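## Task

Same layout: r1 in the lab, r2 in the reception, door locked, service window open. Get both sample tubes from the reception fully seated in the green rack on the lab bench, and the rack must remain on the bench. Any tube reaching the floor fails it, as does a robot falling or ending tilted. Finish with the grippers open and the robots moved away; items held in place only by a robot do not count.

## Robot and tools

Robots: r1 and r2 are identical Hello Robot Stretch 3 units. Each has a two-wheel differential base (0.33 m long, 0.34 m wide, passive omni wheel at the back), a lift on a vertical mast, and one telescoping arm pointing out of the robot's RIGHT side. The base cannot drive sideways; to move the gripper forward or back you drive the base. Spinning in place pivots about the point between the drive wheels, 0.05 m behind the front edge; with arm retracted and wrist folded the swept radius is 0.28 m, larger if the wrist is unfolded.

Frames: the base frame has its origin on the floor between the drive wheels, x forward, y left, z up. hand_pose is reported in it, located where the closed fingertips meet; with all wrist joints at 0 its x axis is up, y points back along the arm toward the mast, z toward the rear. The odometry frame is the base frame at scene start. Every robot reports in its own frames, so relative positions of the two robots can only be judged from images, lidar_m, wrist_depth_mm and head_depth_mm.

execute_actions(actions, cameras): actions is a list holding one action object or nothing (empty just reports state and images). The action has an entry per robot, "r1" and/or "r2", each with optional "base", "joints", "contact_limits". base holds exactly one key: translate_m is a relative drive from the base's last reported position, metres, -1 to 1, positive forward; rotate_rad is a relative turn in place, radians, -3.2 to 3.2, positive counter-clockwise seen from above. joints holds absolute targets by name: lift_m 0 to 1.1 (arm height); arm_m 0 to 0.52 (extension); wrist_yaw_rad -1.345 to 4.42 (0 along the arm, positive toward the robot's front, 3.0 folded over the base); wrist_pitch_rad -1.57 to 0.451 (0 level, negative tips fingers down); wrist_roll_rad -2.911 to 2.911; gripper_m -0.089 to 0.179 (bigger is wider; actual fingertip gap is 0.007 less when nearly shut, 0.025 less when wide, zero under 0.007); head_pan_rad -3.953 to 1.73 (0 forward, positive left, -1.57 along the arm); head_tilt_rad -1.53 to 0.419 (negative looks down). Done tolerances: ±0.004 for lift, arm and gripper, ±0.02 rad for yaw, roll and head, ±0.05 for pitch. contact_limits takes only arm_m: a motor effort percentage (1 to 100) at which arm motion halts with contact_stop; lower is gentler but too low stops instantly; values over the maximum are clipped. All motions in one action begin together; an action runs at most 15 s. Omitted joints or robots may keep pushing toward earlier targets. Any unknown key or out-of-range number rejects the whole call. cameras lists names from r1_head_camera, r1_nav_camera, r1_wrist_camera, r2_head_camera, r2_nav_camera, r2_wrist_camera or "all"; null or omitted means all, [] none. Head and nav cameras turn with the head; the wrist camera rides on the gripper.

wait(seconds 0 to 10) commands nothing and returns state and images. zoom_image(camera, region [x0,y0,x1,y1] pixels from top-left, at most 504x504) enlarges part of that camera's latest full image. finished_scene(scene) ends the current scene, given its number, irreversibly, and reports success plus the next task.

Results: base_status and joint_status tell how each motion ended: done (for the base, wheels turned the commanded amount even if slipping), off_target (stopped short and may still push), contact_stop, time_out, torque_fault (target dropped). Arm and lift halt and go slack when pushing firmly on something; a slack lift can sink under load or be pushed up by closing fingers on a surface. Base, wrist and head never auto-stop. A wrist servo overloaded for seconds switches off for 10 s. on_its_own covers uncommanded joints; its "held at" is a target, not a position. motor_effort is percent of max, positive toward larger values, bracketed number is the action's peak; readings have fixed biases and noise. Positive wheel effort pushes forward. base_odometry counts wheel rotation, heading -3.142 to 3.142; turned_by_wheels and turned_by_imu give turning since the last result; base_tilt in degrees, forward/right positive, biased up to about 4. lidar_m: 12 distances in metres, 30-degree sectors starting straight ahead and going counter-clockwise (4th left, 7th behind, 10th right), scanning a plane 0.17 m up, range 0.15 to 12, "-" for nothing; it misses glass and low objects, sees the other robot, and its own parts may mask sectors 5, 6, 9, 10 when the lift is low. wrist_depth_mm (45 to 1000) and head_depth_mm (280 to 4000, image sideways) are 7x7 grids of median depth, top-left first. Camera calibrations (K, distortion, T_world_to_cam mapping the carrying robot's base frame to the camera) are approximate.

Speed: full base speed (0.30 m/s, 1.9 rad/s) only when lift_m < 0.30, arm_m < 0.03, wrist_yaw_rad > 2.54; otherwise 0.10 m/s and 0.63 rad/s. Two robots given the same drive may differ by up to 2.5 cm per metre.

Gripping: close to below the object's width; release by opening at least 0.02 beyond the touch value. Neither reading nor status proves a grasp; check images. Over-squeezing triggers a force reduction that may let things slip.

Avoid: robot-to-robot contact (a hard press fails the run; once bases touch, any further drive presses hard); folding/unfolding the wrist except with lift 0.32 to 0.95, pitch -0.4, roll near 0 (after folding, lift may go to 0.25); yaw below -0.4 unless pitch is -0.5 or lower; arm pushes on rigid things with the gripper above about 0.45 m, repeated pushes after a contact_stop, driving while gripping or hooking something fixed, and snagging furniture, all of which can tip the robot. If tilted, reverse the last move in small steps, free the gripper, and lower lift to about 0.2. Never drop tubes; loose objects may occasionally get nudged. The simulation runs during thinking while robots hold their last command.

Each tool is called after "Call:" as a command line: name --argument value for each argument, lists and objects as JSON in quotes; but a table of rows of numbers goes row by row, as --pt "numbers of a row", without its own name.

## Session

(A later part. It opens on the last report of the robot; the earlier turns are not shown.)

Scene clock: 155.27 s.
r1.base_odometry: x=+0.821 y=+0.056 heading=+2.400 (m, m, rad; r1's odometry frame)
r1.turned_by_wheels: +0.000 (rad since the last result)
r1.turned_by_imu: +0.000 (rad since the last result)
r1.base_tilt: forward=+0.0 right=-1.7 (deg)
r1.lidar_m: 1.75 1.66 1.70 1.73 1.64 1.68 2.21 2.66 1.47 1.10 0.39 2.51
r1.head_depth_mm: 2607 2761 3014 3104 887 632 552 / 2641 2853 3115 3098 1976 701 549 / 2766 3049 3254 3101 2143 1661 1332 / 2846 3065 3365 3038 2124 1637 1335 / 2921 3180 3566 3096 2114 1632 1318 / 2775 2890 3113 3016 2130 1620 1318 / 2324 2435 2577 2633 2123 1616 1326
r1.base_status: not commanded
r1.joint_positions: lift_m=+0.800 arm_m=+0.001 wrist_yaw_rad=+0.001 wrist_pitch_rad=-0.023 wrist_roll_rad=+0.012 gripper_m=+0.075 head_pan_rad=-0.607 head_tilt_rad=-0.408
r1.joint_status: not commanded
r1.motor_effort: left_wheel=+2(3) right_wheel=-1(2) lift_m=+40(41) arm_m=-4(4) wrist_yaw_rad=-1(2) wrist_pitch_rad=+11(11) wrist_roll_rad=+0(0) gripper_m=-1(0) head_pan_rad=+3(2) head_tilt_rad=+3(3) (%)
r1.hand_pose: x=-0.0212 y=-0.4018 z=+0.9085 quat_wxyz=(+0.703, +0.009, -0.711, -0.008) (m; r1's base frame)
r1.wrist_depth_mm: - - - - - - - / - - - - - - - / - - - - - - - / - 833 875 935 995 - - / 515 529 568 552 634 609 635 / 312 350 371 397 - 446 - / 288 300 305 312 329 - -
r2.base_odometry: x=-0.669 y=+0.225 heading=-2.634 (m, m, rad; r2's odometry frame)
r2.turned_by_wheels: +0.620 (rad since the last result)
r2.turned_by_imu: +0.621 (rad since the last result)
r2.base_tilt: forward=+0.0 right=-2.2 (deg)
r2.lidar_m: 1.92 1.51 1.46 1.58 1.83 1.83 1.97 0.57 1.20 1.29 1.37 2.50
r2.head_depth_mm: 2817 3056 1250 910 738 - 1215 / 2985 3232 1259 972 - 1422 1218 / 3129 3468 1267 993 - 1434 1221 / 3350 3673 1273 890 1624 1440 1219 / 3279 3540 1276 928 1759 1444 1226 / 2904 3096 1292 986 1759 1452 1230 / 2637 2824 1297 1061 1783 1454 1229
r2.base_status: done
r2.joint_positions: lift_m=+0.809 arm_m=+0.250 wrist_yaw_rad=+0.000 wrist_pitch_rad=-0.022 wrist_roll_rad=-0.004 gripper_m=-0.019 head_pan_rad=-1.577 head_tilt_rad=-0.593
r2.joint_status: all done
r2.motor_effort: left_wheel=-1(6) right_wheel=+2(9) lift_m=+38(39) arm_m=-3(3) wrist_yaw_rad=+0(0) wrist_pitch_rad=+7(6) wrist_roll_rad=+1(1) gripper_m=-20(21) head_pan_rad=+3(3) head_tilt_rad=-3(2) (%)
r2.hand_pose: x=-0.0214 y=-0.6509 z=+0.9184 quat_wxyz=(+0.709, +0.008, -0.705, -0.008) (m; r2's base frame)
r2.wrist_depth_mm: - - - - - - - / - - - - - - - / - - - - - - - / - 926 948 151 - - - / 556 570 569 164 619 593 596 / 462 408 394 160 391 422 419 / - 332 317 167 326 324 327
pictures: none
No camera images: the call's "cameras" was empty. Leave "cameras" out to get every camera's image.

Call:
execute_actions --actions '[{"r1":{"base":{"translate_m":0.97}},"r2":{"base":{"translate_m":-1.0},"joints":{"arm_m":0.02}}}]' --cameras '[]'

Call:
execute_actions --actions '[{"r1":{"base":{"rotate_rad":1.0},"joints":{"head_pan_rad":-1.57,"head_tilt_rad":-0.55}},"r2":{"base":{"translate_m":-0.22},"joints":{"arm_m":0.15}}}]' --cameras '[]'

Call:
execute_actions --actions '[{"r1":{"base":{"rotate_rad":1.15},"joints":{"arm_m":0.25,"lift_m":0.74}},"r2":{"base":{"rotate_rad":-2.24},"joints":{"arm_m":0.36}}}]'

Scene clock: 173.80 s.
r1.base_odometry: x=+0.105 y=+0.711 heading=+2.401 (m, m, rad; r1's odometry frame)
r1.turned_by_wheels: +0.000 (rad since the last result)
r1.turned_by_imu: +0.001 (rad since the last result)
r1.base_tilt: forward=+0.0 right=-1.6 (deg)
r1.lidar_m: 0.89 0.85 0.87 1.15 2.18 2.23 2.94 0.81 0.95 2.74 2.60 1.27
r1.head_depth_mm: 2111 2281 2490 2657 2141 1650 1336 / 2190 2369 2567 2740 2134 1636 1332 / 2271 2457 2680 2841 2135 1639 1325 / 2133 2335 2583 2739 2124 1640 1320 / 1665 1788 1914 2094 2000 1635 1320 / 1370 1436 1525 1619 1742 1629 1312 / 1165 1211 1266 1345 1400 1476 1322
r1.base_status: done
r1.joint_positions: lift_m=+0.800 arm_m=+0.001 wrist_yaw_rad=+0.001 wrist_pitch_rad=-0.023 wrist_roll_rad=+0.012 gripper_m=+0.075 head_pan_rad=-0.607 head_tilt_rad=-0.408
r1.joint_status: not commanded
r1.motor_effort: left_wheel=+2(8) right_wheel=-1(2) lift_m=+41(41) arm_m=-3(4) wrist_yaw_rad=-2(1) wrist_pitch_rad=+11(11) wrist_roll_rad=+0(0) gripper_m=-1(0) head_pan_rad=+2(2) head_tilt_rad=+3(3) (%)
r1.hand_pose: x=-0.0212 y=-0.4018 z=+0.9085 quat_wxyz=(+0.703, +0.009, -0.711, -0.008) (m; r1's base frame)
r1.wrist_depth_mm: - - - - - - - / - - - - - - - / - - - - - - - / - - - - - - - / - - - - - 696 629 / - - - - - 745 555 / - - - - - - -
r2.base_odometry: x=+0.205 y=+0.711 heading=-2.634 (m, m, rad; r2's odometry frame)
r2.turned_by_wheels: +0.000 (rad since the last result)
r2.turned_by_imu: +0.001 (rad since the last result)
r2.base_tilt: forward=+0.0 right=-2.4 (deg)
r2.lidar_m: 2.68 2.09 2.05 1.32 1.04 1.02 1.09 1.62 2.69 0.88 0.98 0.64
r2.head_depth_mm: 2313 2509 2726 2213 1727 1435 - / 2419 2665 2825 2206 1743 1434 - / 2583 2848 2966 2222 1696 1511 - / 2735 3045 3092 2229 1599 1476 1195 / 2949 3247 3102 2148 1650 1376 1229 / 3127 3517 3114 966 1711 1411 1229 / 3384 3713 3100 932 1530 1459 1226
r2.base_status: done
r2.joint_positions: lift_m=+0.809 arm_m=+0.020 wrist_yaw_rad=+0.000 wrist_pitch_rad=-0.022 wrist_roll_rad=-0.004 gripper_m=-0.019 head_pan_rad=-1.577 head_tilt_rad=-0.593
r2.joint_status: all done
r2.motor_effort: left_wheel=-1(4) right_wheel=+3(5) lift_m=+38(38) arm_m=-3(6) wrist_yaw_rad=+0(0) wrist_pitch_rad=+7(7) wrist_roll_rad=+1(1) gripper_m=-20(20) head_pan_rad=+3(3) head_tilt_rad=-2(3) (%)
r2.hand_pose: x=-0.0214 y=-0.4209 z=+0.9184 quat_wxyz=(+0.709, +0.008, -0.705, -0.008) (m; r2's base frame)
r2.wrist_depth_mm: - - - - - - - / - - - - - - - / - - - - - - - / 903 949 - 151 - - - / 566 566 614 164 - - - / 427 514 - 159 - - - / 452 - - 168 - - -
pictures: none
No camera images: the call's "cameras" was empty. Leave "cameras" out to get every camera's image.

Scene clock: 177.50 s.
r1.base_odometry: x=+0.105 y=+0.711 heading=-2.883 (m, m, rad; r1's odometry frame)
r1.turned_by_wheels: +1.000 (rad since the last result)
r1.turned_by_imu: +1.000 (rad since the last result)
r1.base_tilt: forward=-0.1 right=-1.6 (deg)
r1.lidar_m: 0.86 1.11 2.17 2.20 2.82 0.81 0.95 2.78 2.60 1.34 0.91 0.85
r1.head_depth_mm: 2137 2325 2612 2439 1859 1461 1275 / 2221 2443 2623 2421 1810 1470 1290 / 2264 2510 2842 2403 1850 1479 1276 / 1887 2101 2386 2347 1818 1547 - / 1513 1665 1820 2019 1893 1463 1222 / 1258 1353 1467 1591 1689 1447 1212 / 1081 1155 1221 1330 1419 1421 1220
r1.base_status: done
r1.joint_positions: lift_m=+0.800 arm_m=+0.001 wrist_yaw_rad=+0.001 wrist_pitch_rad=-0.023 wrist_roll_rad=+0.012 gripper_m=+0.075 head_pan_rad=-1.563 head_tilt_rad=-0.543
r1.joint_status: all done
r1.motor_effort: left_wheel=-2(7) right_wheel=+3(7) lift_m=+40(40) arm_m=-4(4) wrist_yaw_rad=-2(1) wrist_pitch_rad=+11(11) wrist_roll_rad=+0(0) gripper_m=+0(1) head_pan_rad=-4(33) head_tilt_rad=-2(15) (%)
r1.hand_pose: x=-0.0212 y=-0.4018 z=+0.9085 quat_wxyz=(+0.703, +0.009, -0.711, -0.008) (m; r1's base frame)
r1.wrist_depth_mm: 655 811 - - - - - / 655 822 - - - - - / 672 844 - - - - - / 679 872 - - - - - / 707 864 - - - - - / 702 852 - - - - - / 722 973 - - - - -
r2.base_odometry: x=+0.397 y=+0.818 heading=-2.634 (m, m, rad; r2's odometry frame)
r2.turned_by_wheels: +0.000 (rad since the last result)
r2.turned_by_imu: +0.000 (rad since the last result)
r2.base_tilt: forward=-0.1 right=-2.2 (deg)
r2.lidar_m: 2.86 2.22 2.18 1.09 0.85 0.84 0.90 1.33 2.57 2.76 0.95 0.83
r2.head_depth_mm: 2188 2382 2602 2205 1847 - 1189 / 2308 2539 2755 2215 1886 - 1222 / 2452 2686 2909 2326 - - 1223 / 2584 2866 3046 2227 1749 1398 1223 / 2778 3078 3100 2249 1751 1446 1231 / 2985 3338 3101 2254 1763 1443 1230 / 3194 3656 3132 2095 1208 1372 1231
r2.base_status: done
r2.joint_positions: lift_m=+0.809 arm_m=+0.150 wrist_yaw_rad=+0.000 wrist_pitch_rad=-0.022 wrist_roll_rad=-0.004 gripper_m=-0.019 head_pan_rad=-1.577 head_tilt_rad=-0.593
r2.joint_status: all done
r2.motor_effort: left_wheel=-1(4) right_wheel=+4(6) lift_m=+38(38) arm_m=+2(6) wrist_yaw_rad=+0(0) wrist_pitch_rad=+7(7) wrist_roll_rad=+1(1) gripper_m=-20(20) head_pan_rad=+4(4) head_tilt_rad=-2(2) (%)
r2.hand_pose: x=-0.0214 y=-0.5503 z=+0.9184 quat_wxyz=(+0.709, +0.008, -0.705, -0.008) (m; r2's base frame)
r2.wrist_depth_mm: - - - - - - - / - - - - - - - / - - - - - - - / - - - 150 - - - / 559 - - 163 - - - / 509 - - 160 - - - / - - - 167 - - -
pictures: none
No camera images: the call's "cameras" was empty. Leave "cameras" out to get every camera's image.

Scene clock: 182.10 s.
r1.base_odometry: x=+0.105 y=+0.711 heading=-1.733 (m, m, rad; r1's odometry frame)
r1.turned_by_wheels: +1.150 (rad since the last result)
r1.turned_by_imu: +1.150 (rad since the last result)
r1.base_tilt: forward=+0.0 right=-1.4 (deg)
r1.lidar_m: 2.17 2.26 3.13 0.81 1.55 2.69 2.60 1.20 0.88 0.85 0.88 1.21
r1.head_depth_mm: - - 3547 985 1142 1358 1291 / - - 3622 990 843 - - / - 3601 3315 990 837 1352 1224 / - 3064 3332 986 - 1355 1232 / - 1699 3249 972 1122 1345 1221 / - - 3535 978 1114 1327 1219 / - - 3407 975 826 1316 1215
r1.base_status: done
r1.joint_positions: lift_m=+0.740 arm_m=+0.250 wrist_yaw_rad=+0.001 wrist_pitch_rad=-0.022 wrist_roll_rad=+0.012 gripper_m=+0.075 head_pan_rad=-1.563 head_tilt_rad=-0.543
r1.joint_status: all done
r1.motor_effort: left_wheel=-2(7) right_wheel=+4(7) lift_m=+25(37) arm_m=+3(7) wrist_yaw_rad=-1(2) wrist_pitch_rad=+10(11) wrist_roll_rad=+0(0) gripper_m=+0(1) head_pan_rad=-3(2) head_tilt_rad=-3(3) (%)
r1.hand_pose: x=-0.0212 y=-0.6504 z=+0.8494 quat_wxyz=(+0.703, +0.008, -0.711, -0.008) (m; r1's base frame)
r1.wrist_depth_mm: - - - - - - - / - - - 866 - - - / - - - - - - - / 580 603 464 600 709 - - / 364 384 395 400 460 433 451 / 274 277 269 291 - 308 317 / 215 219 221 227 231 238 242
r2.base_odometry: x=+0.397 y=+0.818 heading=+1.409 (m, m, rad; r2's odometry frame)
r2.turned_by_wheels: -2.240 (rad since the last result)
r2.turned_by_imu: -2.243 (rad since the last result)
r2.base_tilt: forward=-0.1 right=-2.3 (deg)
r2.lidar_m: 2.57 2.64 0.95 0.83 3.28 2.30 2.18 1.25 0.88 0.84 0.86 1.14
r2.head_depth_mm: - - 3030 914 961 - 1173 / - - 3072 - 1148 1339 1215 / - - 3136 - 1131 1333 1222 / - - 3064 892 1113 1309 1224 / - 1691 1269 924 1097 1295 1230 / - 2860 2808 933 806 1273 1234 / - - 3119 938 810 1252 1233
r2.base_status: done
r2.joint_positions: lift_m=+0.809 arm_m=+0.360 wrist_yaw_rad=+0.000 wrist_pitch_rad=-0.022 wrist_roll_rad=-0.004 gripper_m=-0.019 head_pan_rad=-1.577 head_tilt_rad=-0.593
r2.joint_status: all done
r2.motor_effort: left_wheel=+2(4) right_wheel=-1(5) lift_m=+39(38) arm_m=+2(0) wrist_yaw_rad=+0(0) wrist_pitch_rad=+7(7) wrist_roll_rad=+1(1) gripper_m=-21(20) head_pan_rad=+3(3) head_tilt_rad=-3(3) (%)
r2.hand_pose: x=-0.0214 y=-0.7603 z=+0.9184 quat_wxyz=(+0.709, +0.008, -0.705, -0.008) (m; r2's base frame)
r2.wrist_depth_mm: - - - - - - - / - - - - - - - / - - - - - - - / - - - 151 - - - / - 564 570 163 - 592 - / 411 411 394 160 303 416 418 / 319 323 296 168 289 330 331
pictures: r1_head_camera (sideways: a quarter turn clockwise sets it upright), r1_nav_camera (sideways: a quarter turn counterclockwise sets it upright), r1_wrist_camera, r2_head_camera (sideways: a quarter turn clockwise sets it upright), r2_nav_camera (sideways: a quarter turn counterclockwise sets it upright), r2_wrist_camera
camera_calibration (this result's frames):
r1_head_camera: T_world_to_cam=[[0.00773866, 0.561678, -0.82732, 1.10515], [0.999532, -0.0288321, -0.010225, 0.00940041], [-0.0295965, -0.826853, -0.561638, 0.692466], [0, 0, 0, 1]] pos_world=[0.00254625, -0.047897, 1.30332]
r1_nav_camera: T_world_to_cam=[[-0.0236866, -0.474122, 0.88014, -1.09913], [-0.999199, 0.0396225, -0.00554655, 0.0629792], [-0.0322436, -0.879567, -0.474681, 0.578057], [0, 0, 0, 1]] pos_world=[0.0555328, -0.0151781, 1.24213]
r1_wrist_camera: T_world_to_cam=[[-0.999345, -0.0135647, 0.0335415, -0.0602881], [-0.0356733, 0.214729, -0.976022, 0.994727], [0.00603714, -0.976579, -0.215072, -0.28756], [0, 0, 0, 1]] pos_world=[-0.0230273, -0.49524, 0.911052]
r2_head_camera: T_world_to_cam=[[0.028486, 0.576483, -0.816612, 1.08403], [0.999531, -0.0255942, 0.0167987, -0.0226412], [-0.0112164, -0.816708, -0.576942, 0.702078], [0, 0, 0, 1]] pos_world=[-0.000374232, -0.0521104, 1.29067]
r2_nav_camera: T_world_to_cam=[[-0.0248521, -0.557913, 0.829527, -1.0381], [-0.999622, 0.0236106, -0.0140684, 0.0763014], [-0.0117366, -0.829563, -0.558289, 0.68247], [0, 0, 0, 1]] pos_world=[0.0584835, -0.0148173, 1.24322]
r2_wrist_camera: T_world_to_cam=[[-0.999476, -0.0140894, 0.0291538, -0.0533931], [-0.0316563, 0.235907, -0.97126, 1.09484], [0.00680687, -0.971673, -0.23623, -0.360726], [0, 0, 0, 1]] pos_world=[-0.0162512, -0.60954, 0.979715]
Images, in order (width x height): r1_head_camera 896x504, r1_nav_camera 672x504, r1_wrist_camera 644x364, r2_head_camera 896x504, r2_nav_camera 672x504, r2_wrist_camera 644x364.

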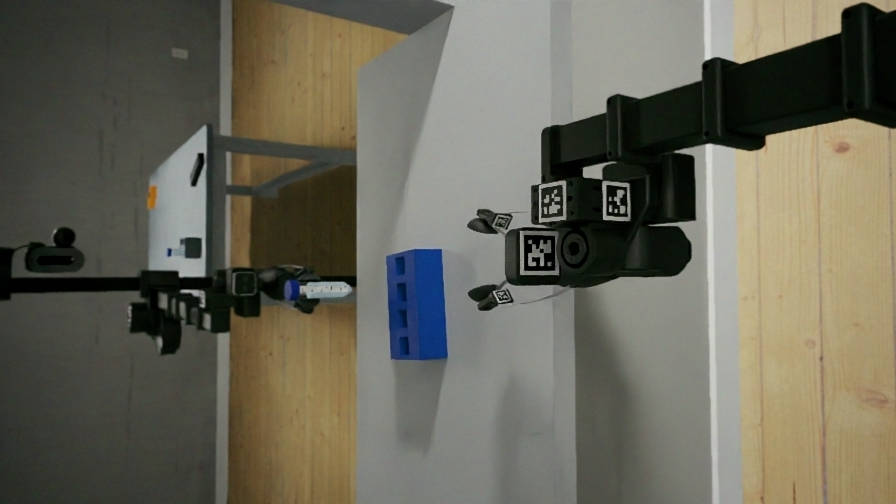

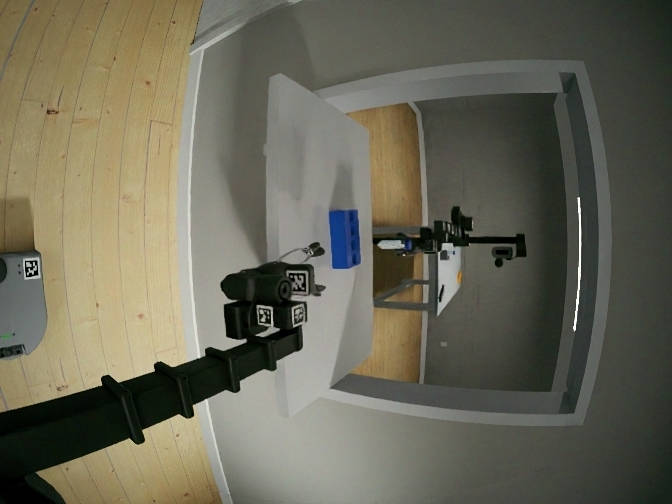

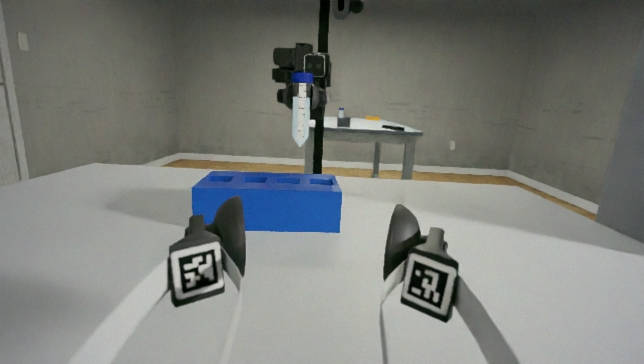

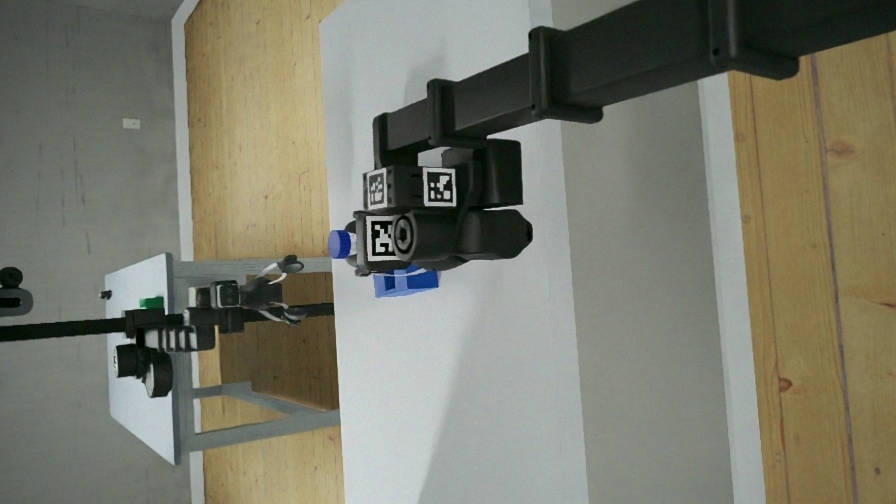

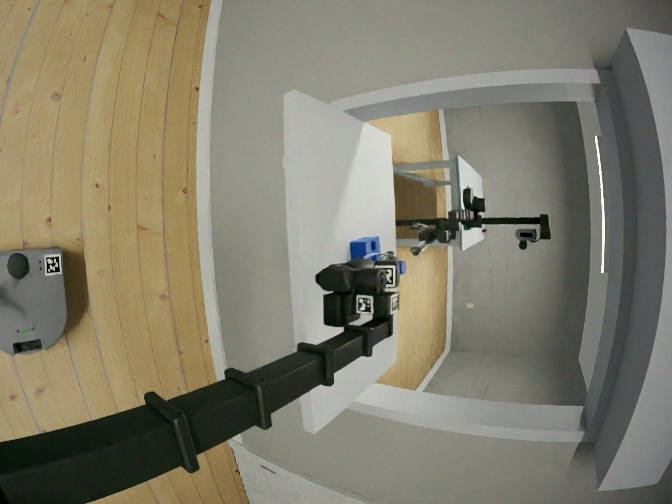

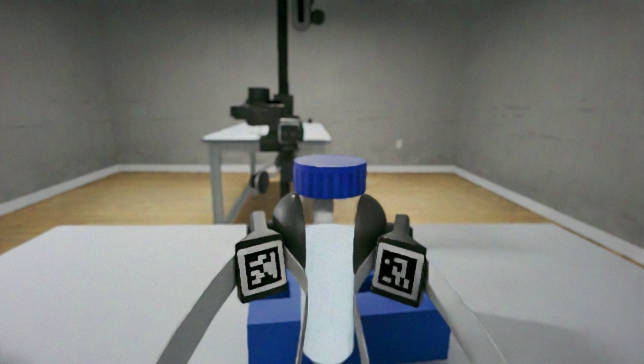

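Call:
execute_actions --actions '[{"r1":{"base":{"rotate_rad":0.042},"joints":{"arm_m":0.33,"lift_m":0.735}},"r2":{"joints":{"arm_m":0.497,"lift_m":0.797}}}]' --cameras '["r1_head_camera","r1_wrist_camera","r2_wrist_camera"]'

Scene clock: 190.60 s.
r1.base_odometry: x=+0.105 y=+0.711 heading=-1.691 (m, m, rad; r1's odometry frame)
r1.turned_by_wheels: +0.042 (rad since the last result)
r1.turned_by_imu: +0.041 (rad since the last result)
r1.base_tilt: forward=-0.1 right=-1.7 (deg)
r1.lidar_m: 2.17 2.29 3.26 0.81 1.39 2.66 2.60 1.15 0.87 0.85 0.89 1.27
r1.head_depth_mm: - - 3597 993 839 1329 1264 / - - 3364 990 837 - - / - 3619 3602 1033 - 1334 1224 / - 1832 1205 988 1213 1343 1221 / - - 3468 981 1129 1355 1223 / - - 3531 980 1124 1344 1217 / - - 3472 975 1133 1345 1227
r1.base_status: done
r1.joint_positions: lift_m=+0.735 arm_m=+0.330 wrist_yaw_rad=+0.001 wrist_pitch_rad=-0.022 wrist_roll_rad=+0.012 gripper_m=+0.075 head_pan_rad=-1.563 head_tilt_rad=-0.543
r1.joint_status: all done
r1.motor_effort: left_wheel=-1(7) right_wheel=+3(8) lift_m=+25(25) arm_m=+3(2) wrist_yaw_rad=-2(2) wrist_pitch_rad=+10(10) wrist_roll_rad=+0(0) gripper_m=+0(1) head_pan_rad=-2(2) head_tilt_rad=-3(3) (%)
r1.hand_pose: x=-0.0212 y=-0.7304 z=+0.8444 quat_wxyz=(+0.703, +0.008, -0.711, -0.008) (m; r1's base frame)
r1.wrist_depth_mm: - - - - - - - / - - - 470 - - - / - - - - - - - / 637 580 596 634 - - - / 356 369 317 320 429 423 440 / 262 266 261 281 - 298 305 / 209 211 215 218 224 230 233
r2.base_odometry: x=+0.397 y=+0.818 heading=+1.409 (m, m, rad; r2's odometry frame)
r2.turned_by_wheels: +0.000 (rad since the last result)
r2.turned_by_imu: +0.001 (rad since the last result)
r2.base_tilt: forward=+0.0 right=-2.3 (deg)
r2.lidar_m: 2.56 2.64 0.95 0.83 3.29 2.30 2.18 1.25 0.88 0.84 0.86 1.14
r2.head_depth_mm: - - 3030 915 1126 - - / - - 3039 999 1171 1329 1216 / - - 3397 856 1124 1325 1222 / - - 1908 890 1106 1311 1222 / - 1668 1898 928 1094 1290 1229 / - 2861 2826 932 805 1266 1227 / - - 3124 935 807 1254 1230
r2.base_status: not commanded
r2.joint_positions: lift_m=+0.798 arm_m=+0.497 wrist_yaw_rad=+0.000 wrist_pitch_rad=-0.022 wrist_roll_rad=-0.004 gripper_m=-0.019 head_pan_rad=-1.577 head_tilt_rad=-0.593
r2.joint_status: all done
r2.motor_effort: left_wheel=+1(1) right_wheel=-1(1) lift_m=+15(32) arm_m=+3(3) wrist_yaw_rad=+0(0) wrist_pitch_rad=+7(7) wrist_roll_rad=+1(1) gripper_m=-20(20) head_pan_rad=+3(3) head_tilt_rad=-3(3) (%)
r2.hand_pose: x=-0.0214 y=-0.8973 z=+0.9064 quat_wxyz=(+0.709, +0.008, -0.705, -0.008) (m; r2's base frame)
r2.wrist_depth_mm: - - - - - - - / - - - - - - - / - - - - - - - / - - - 150 - - - / - - - 163 - - - / 379 393 371 160 376 393 394 / 303 306 302 168 232 310 309
pictures: r1_head_camera (sideways: a quarter turn clockwise sets it upright), r1_wrist_camera, r2_wrist_camera
camera_calibration (this result's frames):
r1_head_camera: T_world_to_cam=[[0.00773832, 0.561696, -0.827307, 1.10513], [0.999532, -0.0288315, -0.0102258, 0.00940143], [-0.0295963, -0.826841, -0.561656, 0.692489], [0, 0, 0, 1]] pos_world=[0.00254627, -0.047897, 1.30332]
r1_wrist_camera: T_world_to_cam=[[-0.999345, -0.0135647, 0.0335415, -0.0612057], [-0.0356734, 0.214729, -0.976022, 1.00703], [0.00603707, -0.97658, -0.215072, -0.366761], [0, 0, 0, 1]] pos_world=[-0.0230273, -0.57524, 0.906057]
r2_wrist_camera: T_world_to_cam=[[-0.999476, -0.0140887, 0.0291538, -0.0549747], [-0.0316561, 0.235907, -0.97126, 1.11557], [0.00680619, -0.971673, -0.23623, -0.496619], [0, 0, 0, 1]] pos_world=[-0.0162513, -0.746497, 0.967792]
Images, in order (width x height): r1_head_camera 896x504, r1_wrist_camera 644x364, r2_wrist_camera 644x364.

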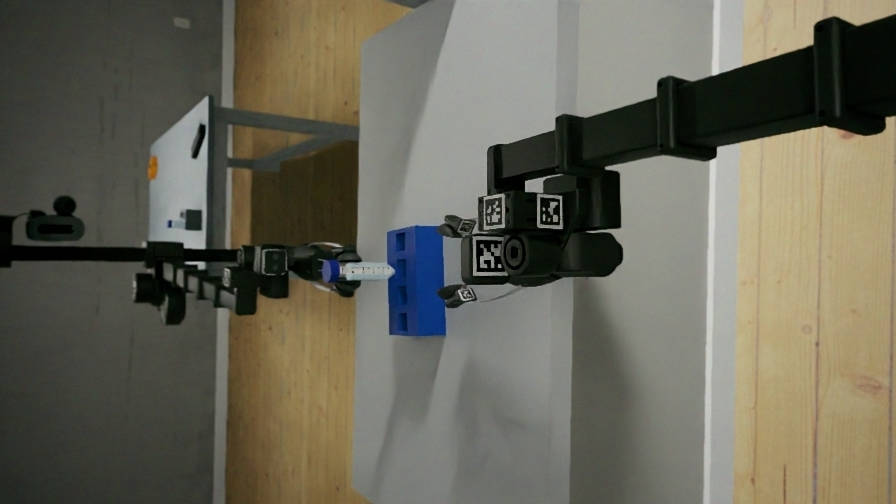

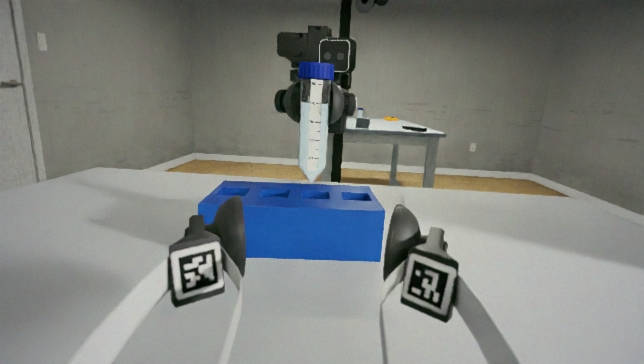

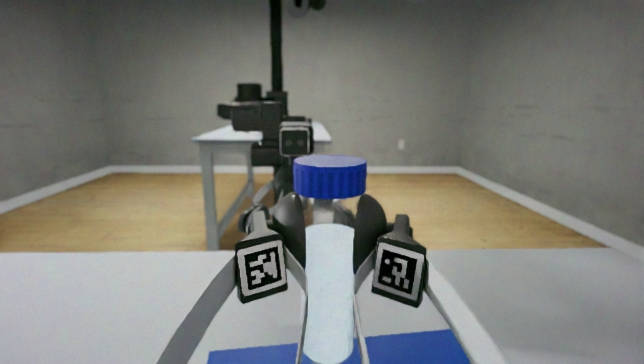

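Call:
execute_actions --actions '[{"r2":{"base":{"rotate_rad":0.005},"joints":{"lift_m":0.781}}}]' --cameras '["r1_head_camera","r1_wrist_camera","r2_wrist_camera"]'

Call:
zoom_image --camera "r1_head_camera" --region '[310,210,470,350]'

Call:
zoom_image --camera "r1_wrist_camera" --region '[240,130,400,230]'

Scene clock: 199.13 s.
r1.base_odometry: x=+0.105 y=+0.711 heading=-1.691 (m, m, rad; r1's odometry frame)
r1.turned_by_wheels: +0.000 (rad since the last result)
r1.turned_by_imu: -0.001 (rad since the last result)
r1.base_tilt: forward=-0.1 right=-1.5 (deg)
r1.lidar_m: 2.17 2.29 3.25 0.81 1.39 2.66 2.60 1.14 0.87 0.85 0.89 1.27
r1.head_depth_mm: - - 3592 997 843 1330 1259 / - - 3320 991 840 - - / - 3613 3514 1036 - 1340 1229 / - 2476 1207 984 1206 1346 1219 / - - 3267 978 1127 1353 1216 / - - 3496 982 1125 1351 1222 / - - 3469 976 1128 1352 1215
r1.base_status: not commanded
r1.joint_positions: lift_m=+0.735 arm_m=+0.330 wrist_yaw_rad=+0.001 wrist_pitch_rad=-0.022 wrist_roll_rad=+0.012 gripper_m=+0.075 head_pan_rad=-1.563 head_tilt_rad=-0.543
r1.joint_status: not commanded
r1.motor_effort: left_wheel=-2(1) right_wheel=+4(3) lift_m=+25(25) arm_m=+3(3) wrist_yaw_rad=-2(2) wrist_pitch_rad=+10(10) wrist_roll_rad=+0(0) gripper_m=+1(0) head_pan_rad=-2(3) head_tilt_rad=-2(3) (%)
r1.hand_pose: x=-0.0212 y=-0.7304 z=+0.8444 quat_wxyz=(+0.703, +0.008, -0.711, -0.008) (m; r1's base frame)
r1.wrist_depth_mm: - - - - - - - / - - - 544 - - - / - - - 343 - - - / 628 573 603 377 - - - / 356 371 317 316 423 420 435 / 263 264 260 281 - 298 303 / 209 212 214 219 223 231 233
r2.base_odometry: x=+0.397 y=+0.818 heading=+1.414 (m, m, rad; r2's odometry frame)
r2.turned_by_wheels: +0.005 (rad since the last result)
r2.turned_by_imu: +0.006 (rad since the last result)
r2.base_tilt: forward=-0.1 right=-2.2 (deg)
r2.lidar_m: 2.57 2.63 0.95 0.83 3.29 2.30 2.18 1.25 0.88 0.84 0.86 1.14
r2.head_depth_mm: - - 3025 915 1129 - - / - - 3048 957 - 1330 1223 / - - 3222 854 1125 1327 1222 / - - 1225 874 1110 1306 1223 / - 1681 1222 928 1095 1297 1226 / - 2566 2724 933 805 1272 1233 / - - 3129 936 809 1256 1236
r2.base_status: done
r2.joint_positions: lift_m=+0.782 arm_m=+0.497 wrist_yaw_rad=+0.000 wrist_pitch_rad=-0.022 wrist_roll_rad=-0.004 gripper_m=-0.019 head_pan_rad=-1.577 head_tilt_rad=-0.593
r2.joint_status: all done
r2.motor_effort: left_wheel=+2(5) right_wheel=-1(7) lift_m=+17(20) arm_m=+2(2) wrist_yaw_rad=+0(0) wrist_pitch_rad=+7(7) wrist_roll_rad=+1(1) gripper_m=-21(20) head_pan_rad=+2(3) head_tilt_rad=-3(3) (%)
r2.hand_pose: x=-0.0214 y=-0.8973 z=+0.8904 quat_wxyz=(+0.709, +0.008, -0.705, -0.008) (m; r2's base frame)
r2.wrist_depth_mm: - - - - - - - / - - - - - - - / - - - - - - - / - - - 150 - - - / - - - 164 - - - / 355 356 347 160 349 365 365 / 280 281 207 168 207 286 286
pictures: r1_head_camera (sideways: a quarter turn clockwise sets it upright), r1_wrist_camera, r2_wrist_camera
camera_calibration (this result's frames):
r1_head_camera: T_world_to_cam=[[0.00773846, 0.561696, -0.827307, 1.10513], [0.999532, -0.0288318, -0.0102258, 0.00940143], [-0.0295965, -0.826841, -0.561656, 0.692489], [0, 0, 0, 1]] pos_world=[0.00254626, -0.047897, 1.30332]
r1_wrist_camera: T_world_to_cam=[[-0.999345, -0.0135647, 0.0335415, -0.0612057], [-0.0356734, 0.214728, -0.976022, 1.00703], [0.00603716, -0.97658, -0.215072, -0.366761], [0, 0, 0, 1]] pos_world=[-0.0230273, -0.57524, 0.906057]
r2_wrist_camera: T_world_to_cam=[[-0.999474, -0.01423, 0.0291539, -0.054599], [-0.0316896, 0.235903, -0.97126, 1.10002], [0.00694357, -0.971672, -0.23623, -0.500413], [0, 0, 0, 1]] pos_world=[-0.0162364, -0.746512, 0.951784]
Images, in order (width x height): r1_head_camera 896x504, r1_wrist_camera 644x364, r2_wrist_camera 644x364.

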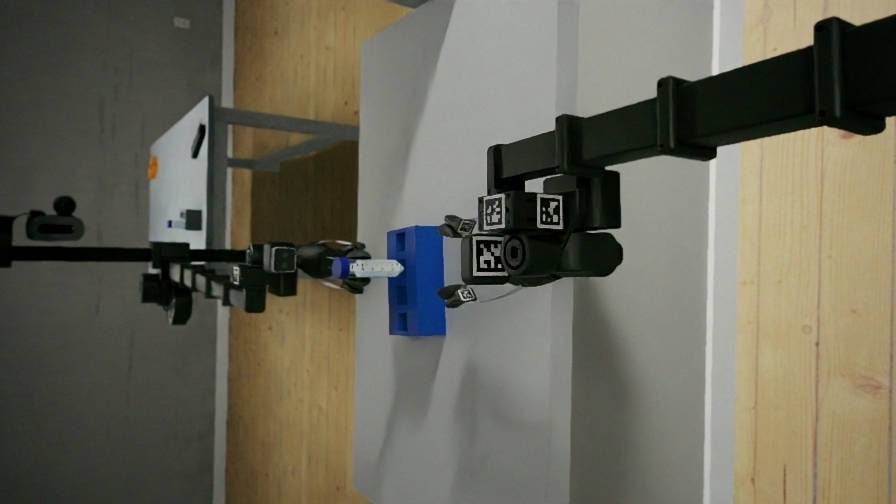

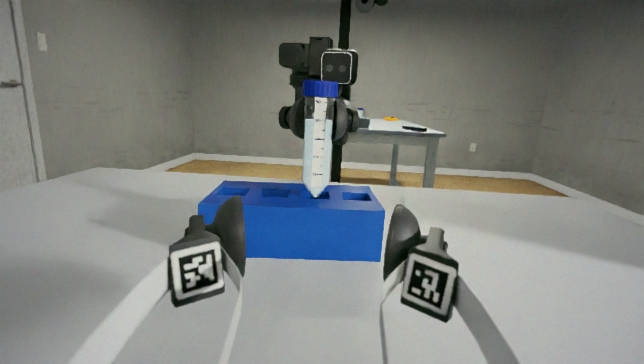

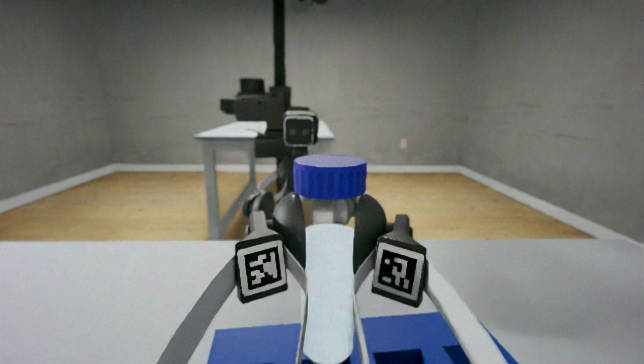

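Region (310, 210, 470, 350) of r1_head_camera's 896x504 image, scaled by 3.150, with more detail than that image has; it fills the top 441 rows of this view, and the rest is white.

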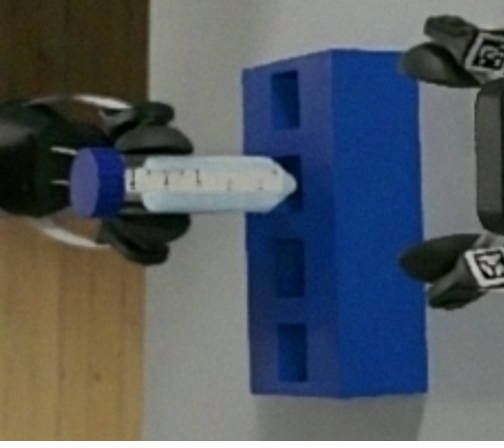

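Region (240, 130, 400, 230) of r1_wrist_camera's 644x364 image, scaled by 3.150; it fills the top 315 rows of this view, and the rest is white.

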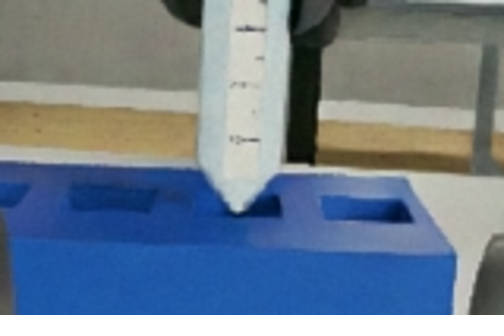

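Call:
execute_actions --actions '[{"r2":{"joints":{"lift_m":0.738}}}]' --cameras '["r1_wrist_camera","r2_wrist_camera"]'

Scene clock: 202.83 s.
r1.base_odometry: x=+0.105 y=+0.711 heading=-1.691 (m, m, rad; r1's odometry frame)
r1.turned_by_wheels: +0.000 (rad since the last result)
r1.turned_by_imu: -0.001 (rad since the last result)
r1.base_tilt: forward=-0.1 right=-1.7 (deg)
r1.lidar_m: 2.17 2.29 3.27 0.81 1.39 2.66 2.59 1.15 0.87 0.85 0.89 1.27
r1.head_depth_mm: - - 3618 999 841 1342 1252 / - - 3333 993 840 - - / - 3649 3567 1037 - 1335 1224 / - 2466 1206 985 1201 1334 1225 / - - 3268 974 1127 1348 1227 / - - 3491 978 1137 1336 1227 / - - 3470 968 1125 1340 1215
r1.base_status: not commanded
r1.joint_positions: lift_m=+0.735 arm_m=+0.330 wrist_yaw_rad=+0.001 wrist_pitch_rad=-0.022 wrist_roll_rad=+0.012 gripper_m=+0.075 head_pan_rad=-1.563 head_tilt_rad=-0.543
r1.joint_status: not commanded
r1.motor_effort: left_wheel=-1(2) right_wheel=+3(3) lift_m=+25(25) arm_m=+3(3) wrist_yaw_rad=-1(1) wrist_pitch_rad=+10(10) wrist_roll_rad=+0(0) gripper_m=+0(1) head_pan_rad=-4(3) head_tilt_rad=-2(3) (%)
r1.hand_pose: x=-0.0212 y=-0.7304 z=+0.8444 quat_wxyz=(+0.703, +0.008, -0.711, -0.008) (m; r1's base frame)
r1.wrist_depth_mm: - - - - - - - / - - - - - - - / - - - 574 - - - / 630 583 603 342 - - - / 356 368 314 313 426 417 443 / 261 267 260 281 - 296 304 / 208 212 214 219 224 229 232
r2.base_odometry: x=+0.397 y=+0.818 heading=+1.414 (m, m, rad; r2's odometry frame)
r2.turned_by_wheels: +0.000 (rad since the last result)
r2.turned_by_imu: +0.000 (rad since the last result)
r2.base_tilt: forward=+0.0 right=-2.2 (deg)
r2.lidar_m: 2.57 2.64 0.95 0.83 3.28 2.30 2.18 1.25 0.88 0.84 0.86 1.14
r2.head_depth_mm: - - 3010 914 1145 1316 - / - - 3035 956 - 1336 1192 / - - 3143 - 1118 1333 1221 / - - 1213 874 1107 1305 1222 / - 1678 1223 928 1092 1289 1225 / - 2554 2721 932 805 1278 1230 / - - 3126 939 805 1257 1231
r2.base_status: not commanded
r2.joint_positions: lift_m=+0.739 arm_m=+0.497 wrist_yaw_rad=+0.000 wrist_pitch_rad=-0.021 wrist_roll_rad=-0.004 gripper_m=-0.019 head_pan_rad=-1.577 head_tilt_rad=-0.593
r2.joint_status: all done
r2.motor_effort: left_wheel=+2(2) right_wheel=+0(1) lift_m=+17(19) arm_m=+2(2) wrist_yaw_rad=+0(0) wrist_pitch_rad=+6(7) wrist_roll_rad=+1(1) gripper_m=-20(19) head_pan_rad=+3(3) head_tilt_rad=-2(2) (%)
r2.hand_pose: x=-0.0214 y=-0.8974 z=+0.8478 quat_wxyz=(+0.709, +0.008, -0.705, -0.008) (m; r2's base frame)
r2.wrist_depth_mm: - - - - - - - / - - - - - - - / - - - - - - - / - - - 151 - - - / 384 383 388 164 411 398 397 / 280 279 251 160 196 207 286 / 218 221 144 145 146 147 225
pictures: r1_wrist_camera, r2_wrist_camera
camera_calibration (this result's frames):
r1_wrist_camera: T_world_to_cam=[[-0.999345, -0.0135647, 0.0335417, -0.0612058], [-0.0356735, 0.214728, -0.976022, 1.00703], [0.00603712, -0.97658, -0.215072, -0.366761], [0, 0, 0, 1]] pos_world=[-0.0230273, -0.57524, 0.906057]
r2_wrist_camera: T_world_to_cam=[[-0.999474, -0.014189, 0.0291746, -0.0533374], [-0.0316899, 0.234481, -0.971604, 1.05765], [0.00694522, -0.972017, -0.234807, -0.512039], [0, 0, 0, 1]] pos_world=[-0.0162363, -0.746466, 0.908942]
Images, in order (width x height): r1_wrist_camera 644x364, r2_wrist_camera 644x364.

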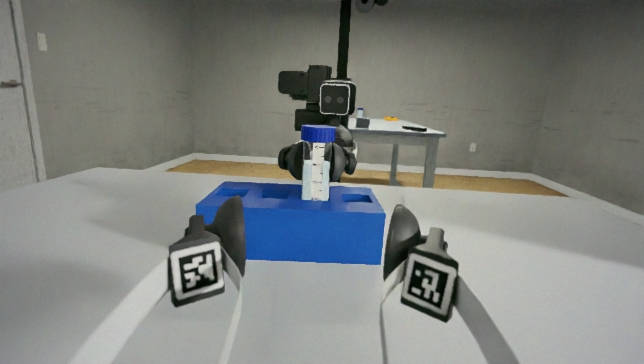

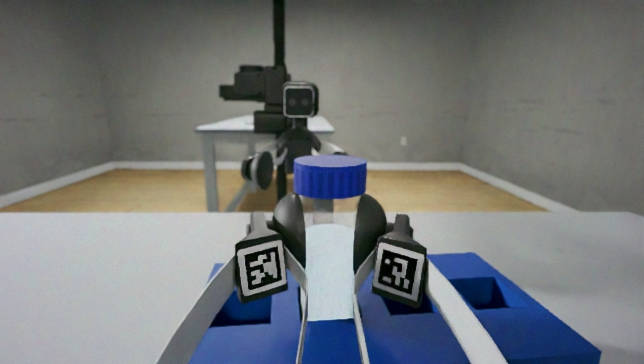

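Call:
execute_actions --actions '[{"r2":{"joints":{"gripper_m":0.075}}}]' --cameras '[]'

Call:
execute_actions --actions '[{"r1":{"joints":{"arm_m":0.43}},"r2":{"joints":{"arm_m":0.39}}}]' --cameras '[]'

Call:
execute_actions --actions '[{"r1":{"joints":{"arm_m":0.505}},"r2":{"base":{"rotate_rad":0.8},"joints":{"arm_m":0.33}}}]' --cameras '["r1_wrist_camera"]'

Scene clock: 215.33 s.
r1.base_odometry: x=+0.105 y=+0.711 heading=-1.691 (m, m, rad; r1's odometry frame)
r1.turned_by_wheels: +0.000 (rad since the last result)
r1.turned_by_imu: -0.001 (rad since the last result)
r1.base_tilt: forward=-0.1 right=-1.6 (deg)
r1.lidar_m: 2.17 2.28 3.26 0.81 1.39 2.67 2.60 1.14 0.87 0.85 0.89 1.27
r1.head_depth_mm: - - 3548 995 837 1320 1267 / - - 3321 993 838 - - / - 3657 3548 1032 - 1343 1219 / - 2480 1200 987 1206 1334 1222 / - - 3313 970 1121 1340 1226 / - - 3460 980 1132 1352 1224 / - - 3426 973 1133 1346 1221
r1.base_status: not commanded
r1.joint_positions: lift_m=+0.735 arm_m=+0.330 wrist_yaw_rad=+0.001 wrist_pitch_rad=-0.022 wrist_roll_rad=+0.012 gripper_m=+0.075 head_pan_rad=-1.563 head_tilt_rad=-0.543
r1.joint_status: not commanded
r1.motor_effort: left_wheel=-1(2) right_wheel=+3(3) lift_m=+25(25) arm_m=+3(3) wrist_yaw_rad=-1(1) wrist_pitch_rad=+10(10) wrist_roll_rad=+0(0) gripper_m=-1(0) head_pan_rad=-3(2) head_tilt_rad=-3(2) (%)
r1.hand_pose: x=-0.0212 y=-0.7304 z=+0.8444 quat_wxyz=(+0.703, +0.008, -0.711, -0.008) (m; r1's base frame)
r1.wrist_depth_mm: - - - - - - - / - - - - - - - / - - - 498 - - - / 641 585 565 360 - - - / 355 367 313 315 427 418 443 / 264 267 260 282 - 299 302 / 207 210 214 219 224 229 232
r2.base_odometry: x=+0.397 y=+0.818 heading=+1.414 (m, m, rad; r2's odometry frame)
r2.turned_by_wheels: +0.000 (rad since the last result)
r2.turned_by_imu: +0.001 (rad since the last result)
r2.base_tilt: forward=+0.0 right=-2.2 (deg)
r2.lidar_m: 2.57 2.64 0.95 0.83 3.27 2.30 2.18 1.24 0.88 0.84 0.86 1.14
r2.head_depth_mm: - - 3054 915 1146 1320 - / - - 3029 956 - 1333 1195 / - - 3240 - 1122 1326 1224 / - - 1216 877 1107 1311 1226 / - 1671 1219 928 1095 1291 1225 / - 2558 2702 934 805 1274 1228 / - - 3116 937 805 1256 1228
r2.base_status: not commanded
r2.joint_positions: lift_m=+0.739 arm_m=+0.497 wrist_yaw_rad=+0.000 wrist_pitch_rad=-0.022 wrist_roll_rad=-0.004 gripper_m=+0.075 head_pan_rad=-1.577 head_tilt_rad=-0.593
r2.joint_status: all done
r2.motor_effort: left_wheel=+1(2) right_wheel=-2(1) lift_m=+16(17) arm_m=+2(3) wrist_yaw_rad=+0(0) wrist_pitch_rad=+6(7) wrist_roll_rad=+1(1) gripper_m=+0(94) head_pan_rad=+3(3) head_tilt_rad=-3(3) (%)
r2.hand_pose: x=-0.0214 y=-0.8973 z=+0.8476 quat_wxyz=(+0.709, +0.008, -0.705, -0.008) (m; r2's base frame)
r2.wrist_depth_mm: - - - - - - - / - - - - - - - / - - - - - - - / - - - 152 - - - / 389 393 423 390 429 401 403 / 278 282 185 160 193 287 289 / 217 220 144 145 146 147 214
pictures: none
No camera images: the call's "cameras" was empty. Leave "cameras" out to get every camera's image.

Scene clock: 217.37 s.
r1.base_odometry: x=+0.105 y=+0.711 heading=-1.691 (m, m, rad; r1's odometry frame)
r1.turned_by_wheels: +0.000 (rad since the last result)
r1.turned_by_imu: +0.000 (rad since the last result)
r1.base_tilt: forward=-0.2 right=-1.6 (deg)
r1.lidar_m: 2.17 2.29 3.26 0.81 1.39 2.67 2.60 1.14 0.87 0.85 0.89 1.26
r1.head_depth_mm: - - 3592 993 840 1328 1270 / - - 3318 994 827 - - / - 3562 3538 1083 1153 1325 1220 / - 2499 1248 979 1156 1340 1221 / - - 3525 972 1129 1343 1222 / - - 3521 980 1132 1342 1224 / - - 3505 974 1133 1341 1222
r1.base_status: not commanded
r1.joint_positions: lift_m=+0.735 arm_m=+0.430 wrist_yaw_rad=+0.001 wrist_pitch_rad=-0.022 wrist_roll_rad=+0.012 gripper_m=+0.075 head_pan_rad=-1.563 head_tilt_rad=-0.543
r1.joint_status: all done
r1.motor_effort: left_wheel=-2(2) right_wheel=+3(3) lift_m=+25(25) arm_m=+3(4) wrist_yaw_rad=-1(1) wrist_pitch_rad=+10(10) wrist_roll_rad=+0(0) gripper_m=+0(1) head_pan_rad=-2(2) head_tilt_rad=-3(3) (%)
r1.hand_pose: x=-0.0212 y=-0.8304 z=+0.8444 quat_wxyz=(+0.703, +0.008, -0.711, -0.008) (m; r1's base frame)
r1.wrist_depth_mm: - - - - - - - / - - - - - - - / - - - 567 - - - / - - - 361 - - - / 355 360 273 242 424 422 437 / 264 251 216 215 - 296 303 / 208 210 215 217 223 229 232
r2.base_odometry: x=+0.397 y=+0.818 heading=+1.414 (m, m, rad; r2's odometry frame)
r2.turned_by_wheels: +0.000 (rad since the last result)
r2.turned_by_imu: +0.000 (rad since the last result)
r2.base_tilt: forward=-0.1 right=-2.3 (deg)
r2.lidar_m: 2.57 2.64 0.95 0.83 3.28 2.30 2.18 1.25 0.88 0.84 0.86 1.14
r2.head_depth_mm: - - 3021 915 1149 1330 - / - - 3054 956 - 1333 1221 / - - 3046 955 1152 1331 1221 / - - 1153 946 1133 1308 1220 / - 1682 1223 929 1098 1297 1224 / - 2568 2855 934 805 1276 1228 / - - 3153 936 808 1256 1233
r2.base_status: not commanded
r2.joint_positions: lift_m=+0.739 arm_m=+0.390 wrist_yaw_rad=+0.000 wrist_pitch_rad=-0.022 wrist_roll_rad=-0.004 gripper_m=+0.075 head_pan_rad=-1.577 head_tilt_rad=-0.593
r2.joint_status: all done
r2.motor_effort: left_wheel=+2(2) right_wheel=-2(1) lift_m=+17(16) arm_m=-3(1) wrist_yaw_rad=+0(0) wrist_pitch_rad=+7(6) wrist_roll_rad=+1(1) gripper_m=+0(0) head_pan_rad=+3(4) head_tilt_rad=-3(3) (%)
r2.hand_pose: x=-0.0214 y=-0.7909 z=+0.8476 quat_wxyz=(+0.709, +0.008, -0.705, -0.008) (m; r2's base frame)
r2.wrist_depth_mm: - - - - - - - / - - - - - - - / - - - 570 - - - / - - - 513 - - - / 387 392 346 258 296 404 408 / 280 280 232 234 244 291 290 / 219 218 221 222 222 224 224
pictures: none
No camera images: the call's "cameras" was empty. Leave "cameras" out to get every camera's image.

Scene clock: 219.60 s.
r1.base_odometry: x=+0.105 y=+0.711 heading=-1.691 (m, m, rad; r1's odometry frame)
r1.turned_by_wheels: +0.000 (rad since the last result)
r1.turned_by_imu: +0.000 (rad since the last result)
r1.base_tilt: forward=+0.0 right=-1.5 (deg)
r1.lidar_m: 2.16 2.28 3.27 0.81 1.39 2.66 2.60 1.14 0.87 0.85 0.89 1.27
r1.head_depth_mm: - - 3103 996 839 1327 1251 / - - 3095 993 836 - - / - 3122 3606 1086 1130 1349 1225 / 1619 2684 3089 - 1128 1353 1231 / - - 3526 969 1138 1341 1221 / - - 3500 979 1131 1334 1214 / - - 3477 975 1132 1346 1212
r1.base_status: not commanded
r1.joint_positions: lift_m=+0.735 arm_m=+0.505 wrist_yaw_rad=+0.001 wrist_pitch_rad=-0.022 wrist_roll_rad=+0.012 gripper_m=+0.075 head_pan_rad=-1.563 head_tilt_rad=-0.543
r1.joint_status: all done
r1.motor_effort: left_wheel=-2(2) right_wheel=+3(3) lift_m=+25(25) arm_m=+3(0) wrist_yaw_rad=-1(2) wrist_pitch_rad=+10(10) wrist_roll_rad=+0(0) gripper_m=+0(0) head_pan_rad=-2(2) head_tilt_rad=-3(2) (%)
r1.hand_pose: x=-0.0212 y=-0.9054 z=+0.8444 quat_wxyz=(+0.703, +0.008, -0.711, -0.008) (m; r1's base frame)
r1.wrist_depth_mm: - - - - - - - / - - - 996 - - - / - - - - - - - / - - - 162 - - - / 352 366 399 221 435 421 434 / 260 181 169 172 - 299 302 / 139 138 138 141 145 227 231
r2.base_odometry: x=+0.397 y=+0.818 heading=+2.214 (m, m, rad; r2's odometry frame)
r2.turned_by_wheels: +0.800 (rad since the last result)
r2.turned_by_imu: +0.802 (rad since the last result)
r2.base_tilt: forward=-0.1 right=-2.2 (deg)
r2.lidar_m: 0.96 0.95 0.83 2.60 2.18 1.73 0.99 0.84 0.84 0.96 1.61 2.57
r2.head_depth_mm: 743 819 942 915 1067 1183 - / 796 869 958 1007 - 1363 1216 / 858 943 1046 1133 1397 1427 1219 / 927 1030 1155 1269 1582 1443 1222 / 1012 1135 1283 1491 1667 1446 1224 / 1114 1263 1458 1719 1767 1445 1230 / 1238 1426 1670 2016 1775 1460 1231
r2.base_status: done
r2.joint_positions: lift_m=+0.739 arm_m=+0.330 wrist_yaw_rad=+0.000 wrist_pitch_rad=-0.022 wrist_roll_rad=-0.004 gripper_m=+0.075 head_pan_rad=-1.577 head_tilt_rad=-0.593
r2.joint_status: all done
r2.motor_effort: left_wheel=-1(4) right_wheel=+3(10) lift_m=+16(16) arm_m=-3(3) wrist_yaw_rad=+0(0) wrist_pitch_rad=+6(6) wrist_roll_rad=+1(1) gripper_m=+0(0) head_pan_rad=+3(4) head_tilt_rad=-3(1) (%)
r2.hand_pose: x=-0.0214 y=-0.7309 z=+0.8476 quat_wxyz=(+0.709, +0.008, -0.705, -0.008) (m; r2's base frame)
r2.wrist_depth_mm: - - 689 520 414 348 292 / - - 712 531 430 355 298 / - - 748 548 439 363 306 / - - 789 567 449 368 320 / - - 793 580 495 381 335 / - - 834 621 513 374 328 / - - 942 630 489 417 237
pictures: r1_wrist_camera
camera_calibration (this result's frames):
r1_wrist_camera: T_world_to_cam=[[-0.999345, -0.0135646, 0.0335416, -0.0635796], [-0.0356734, 0.214728, -0.976022, 1.04461], [0.00603704, -0.97658, -0.215071, -0.537669], [0, 0, 0, 1]] pos_world=[-0.0230273, -0.750245, 0.906057]
Images, in order (width x height): r1_wrist_camera 644x364.

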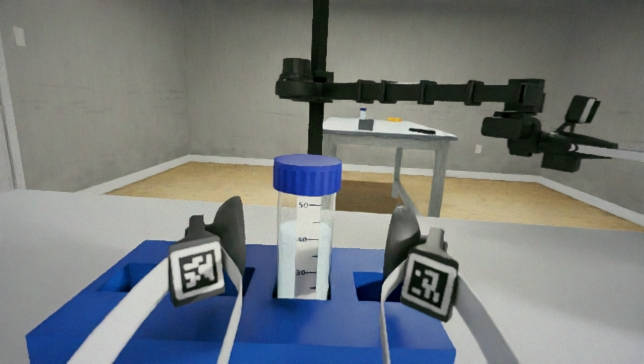

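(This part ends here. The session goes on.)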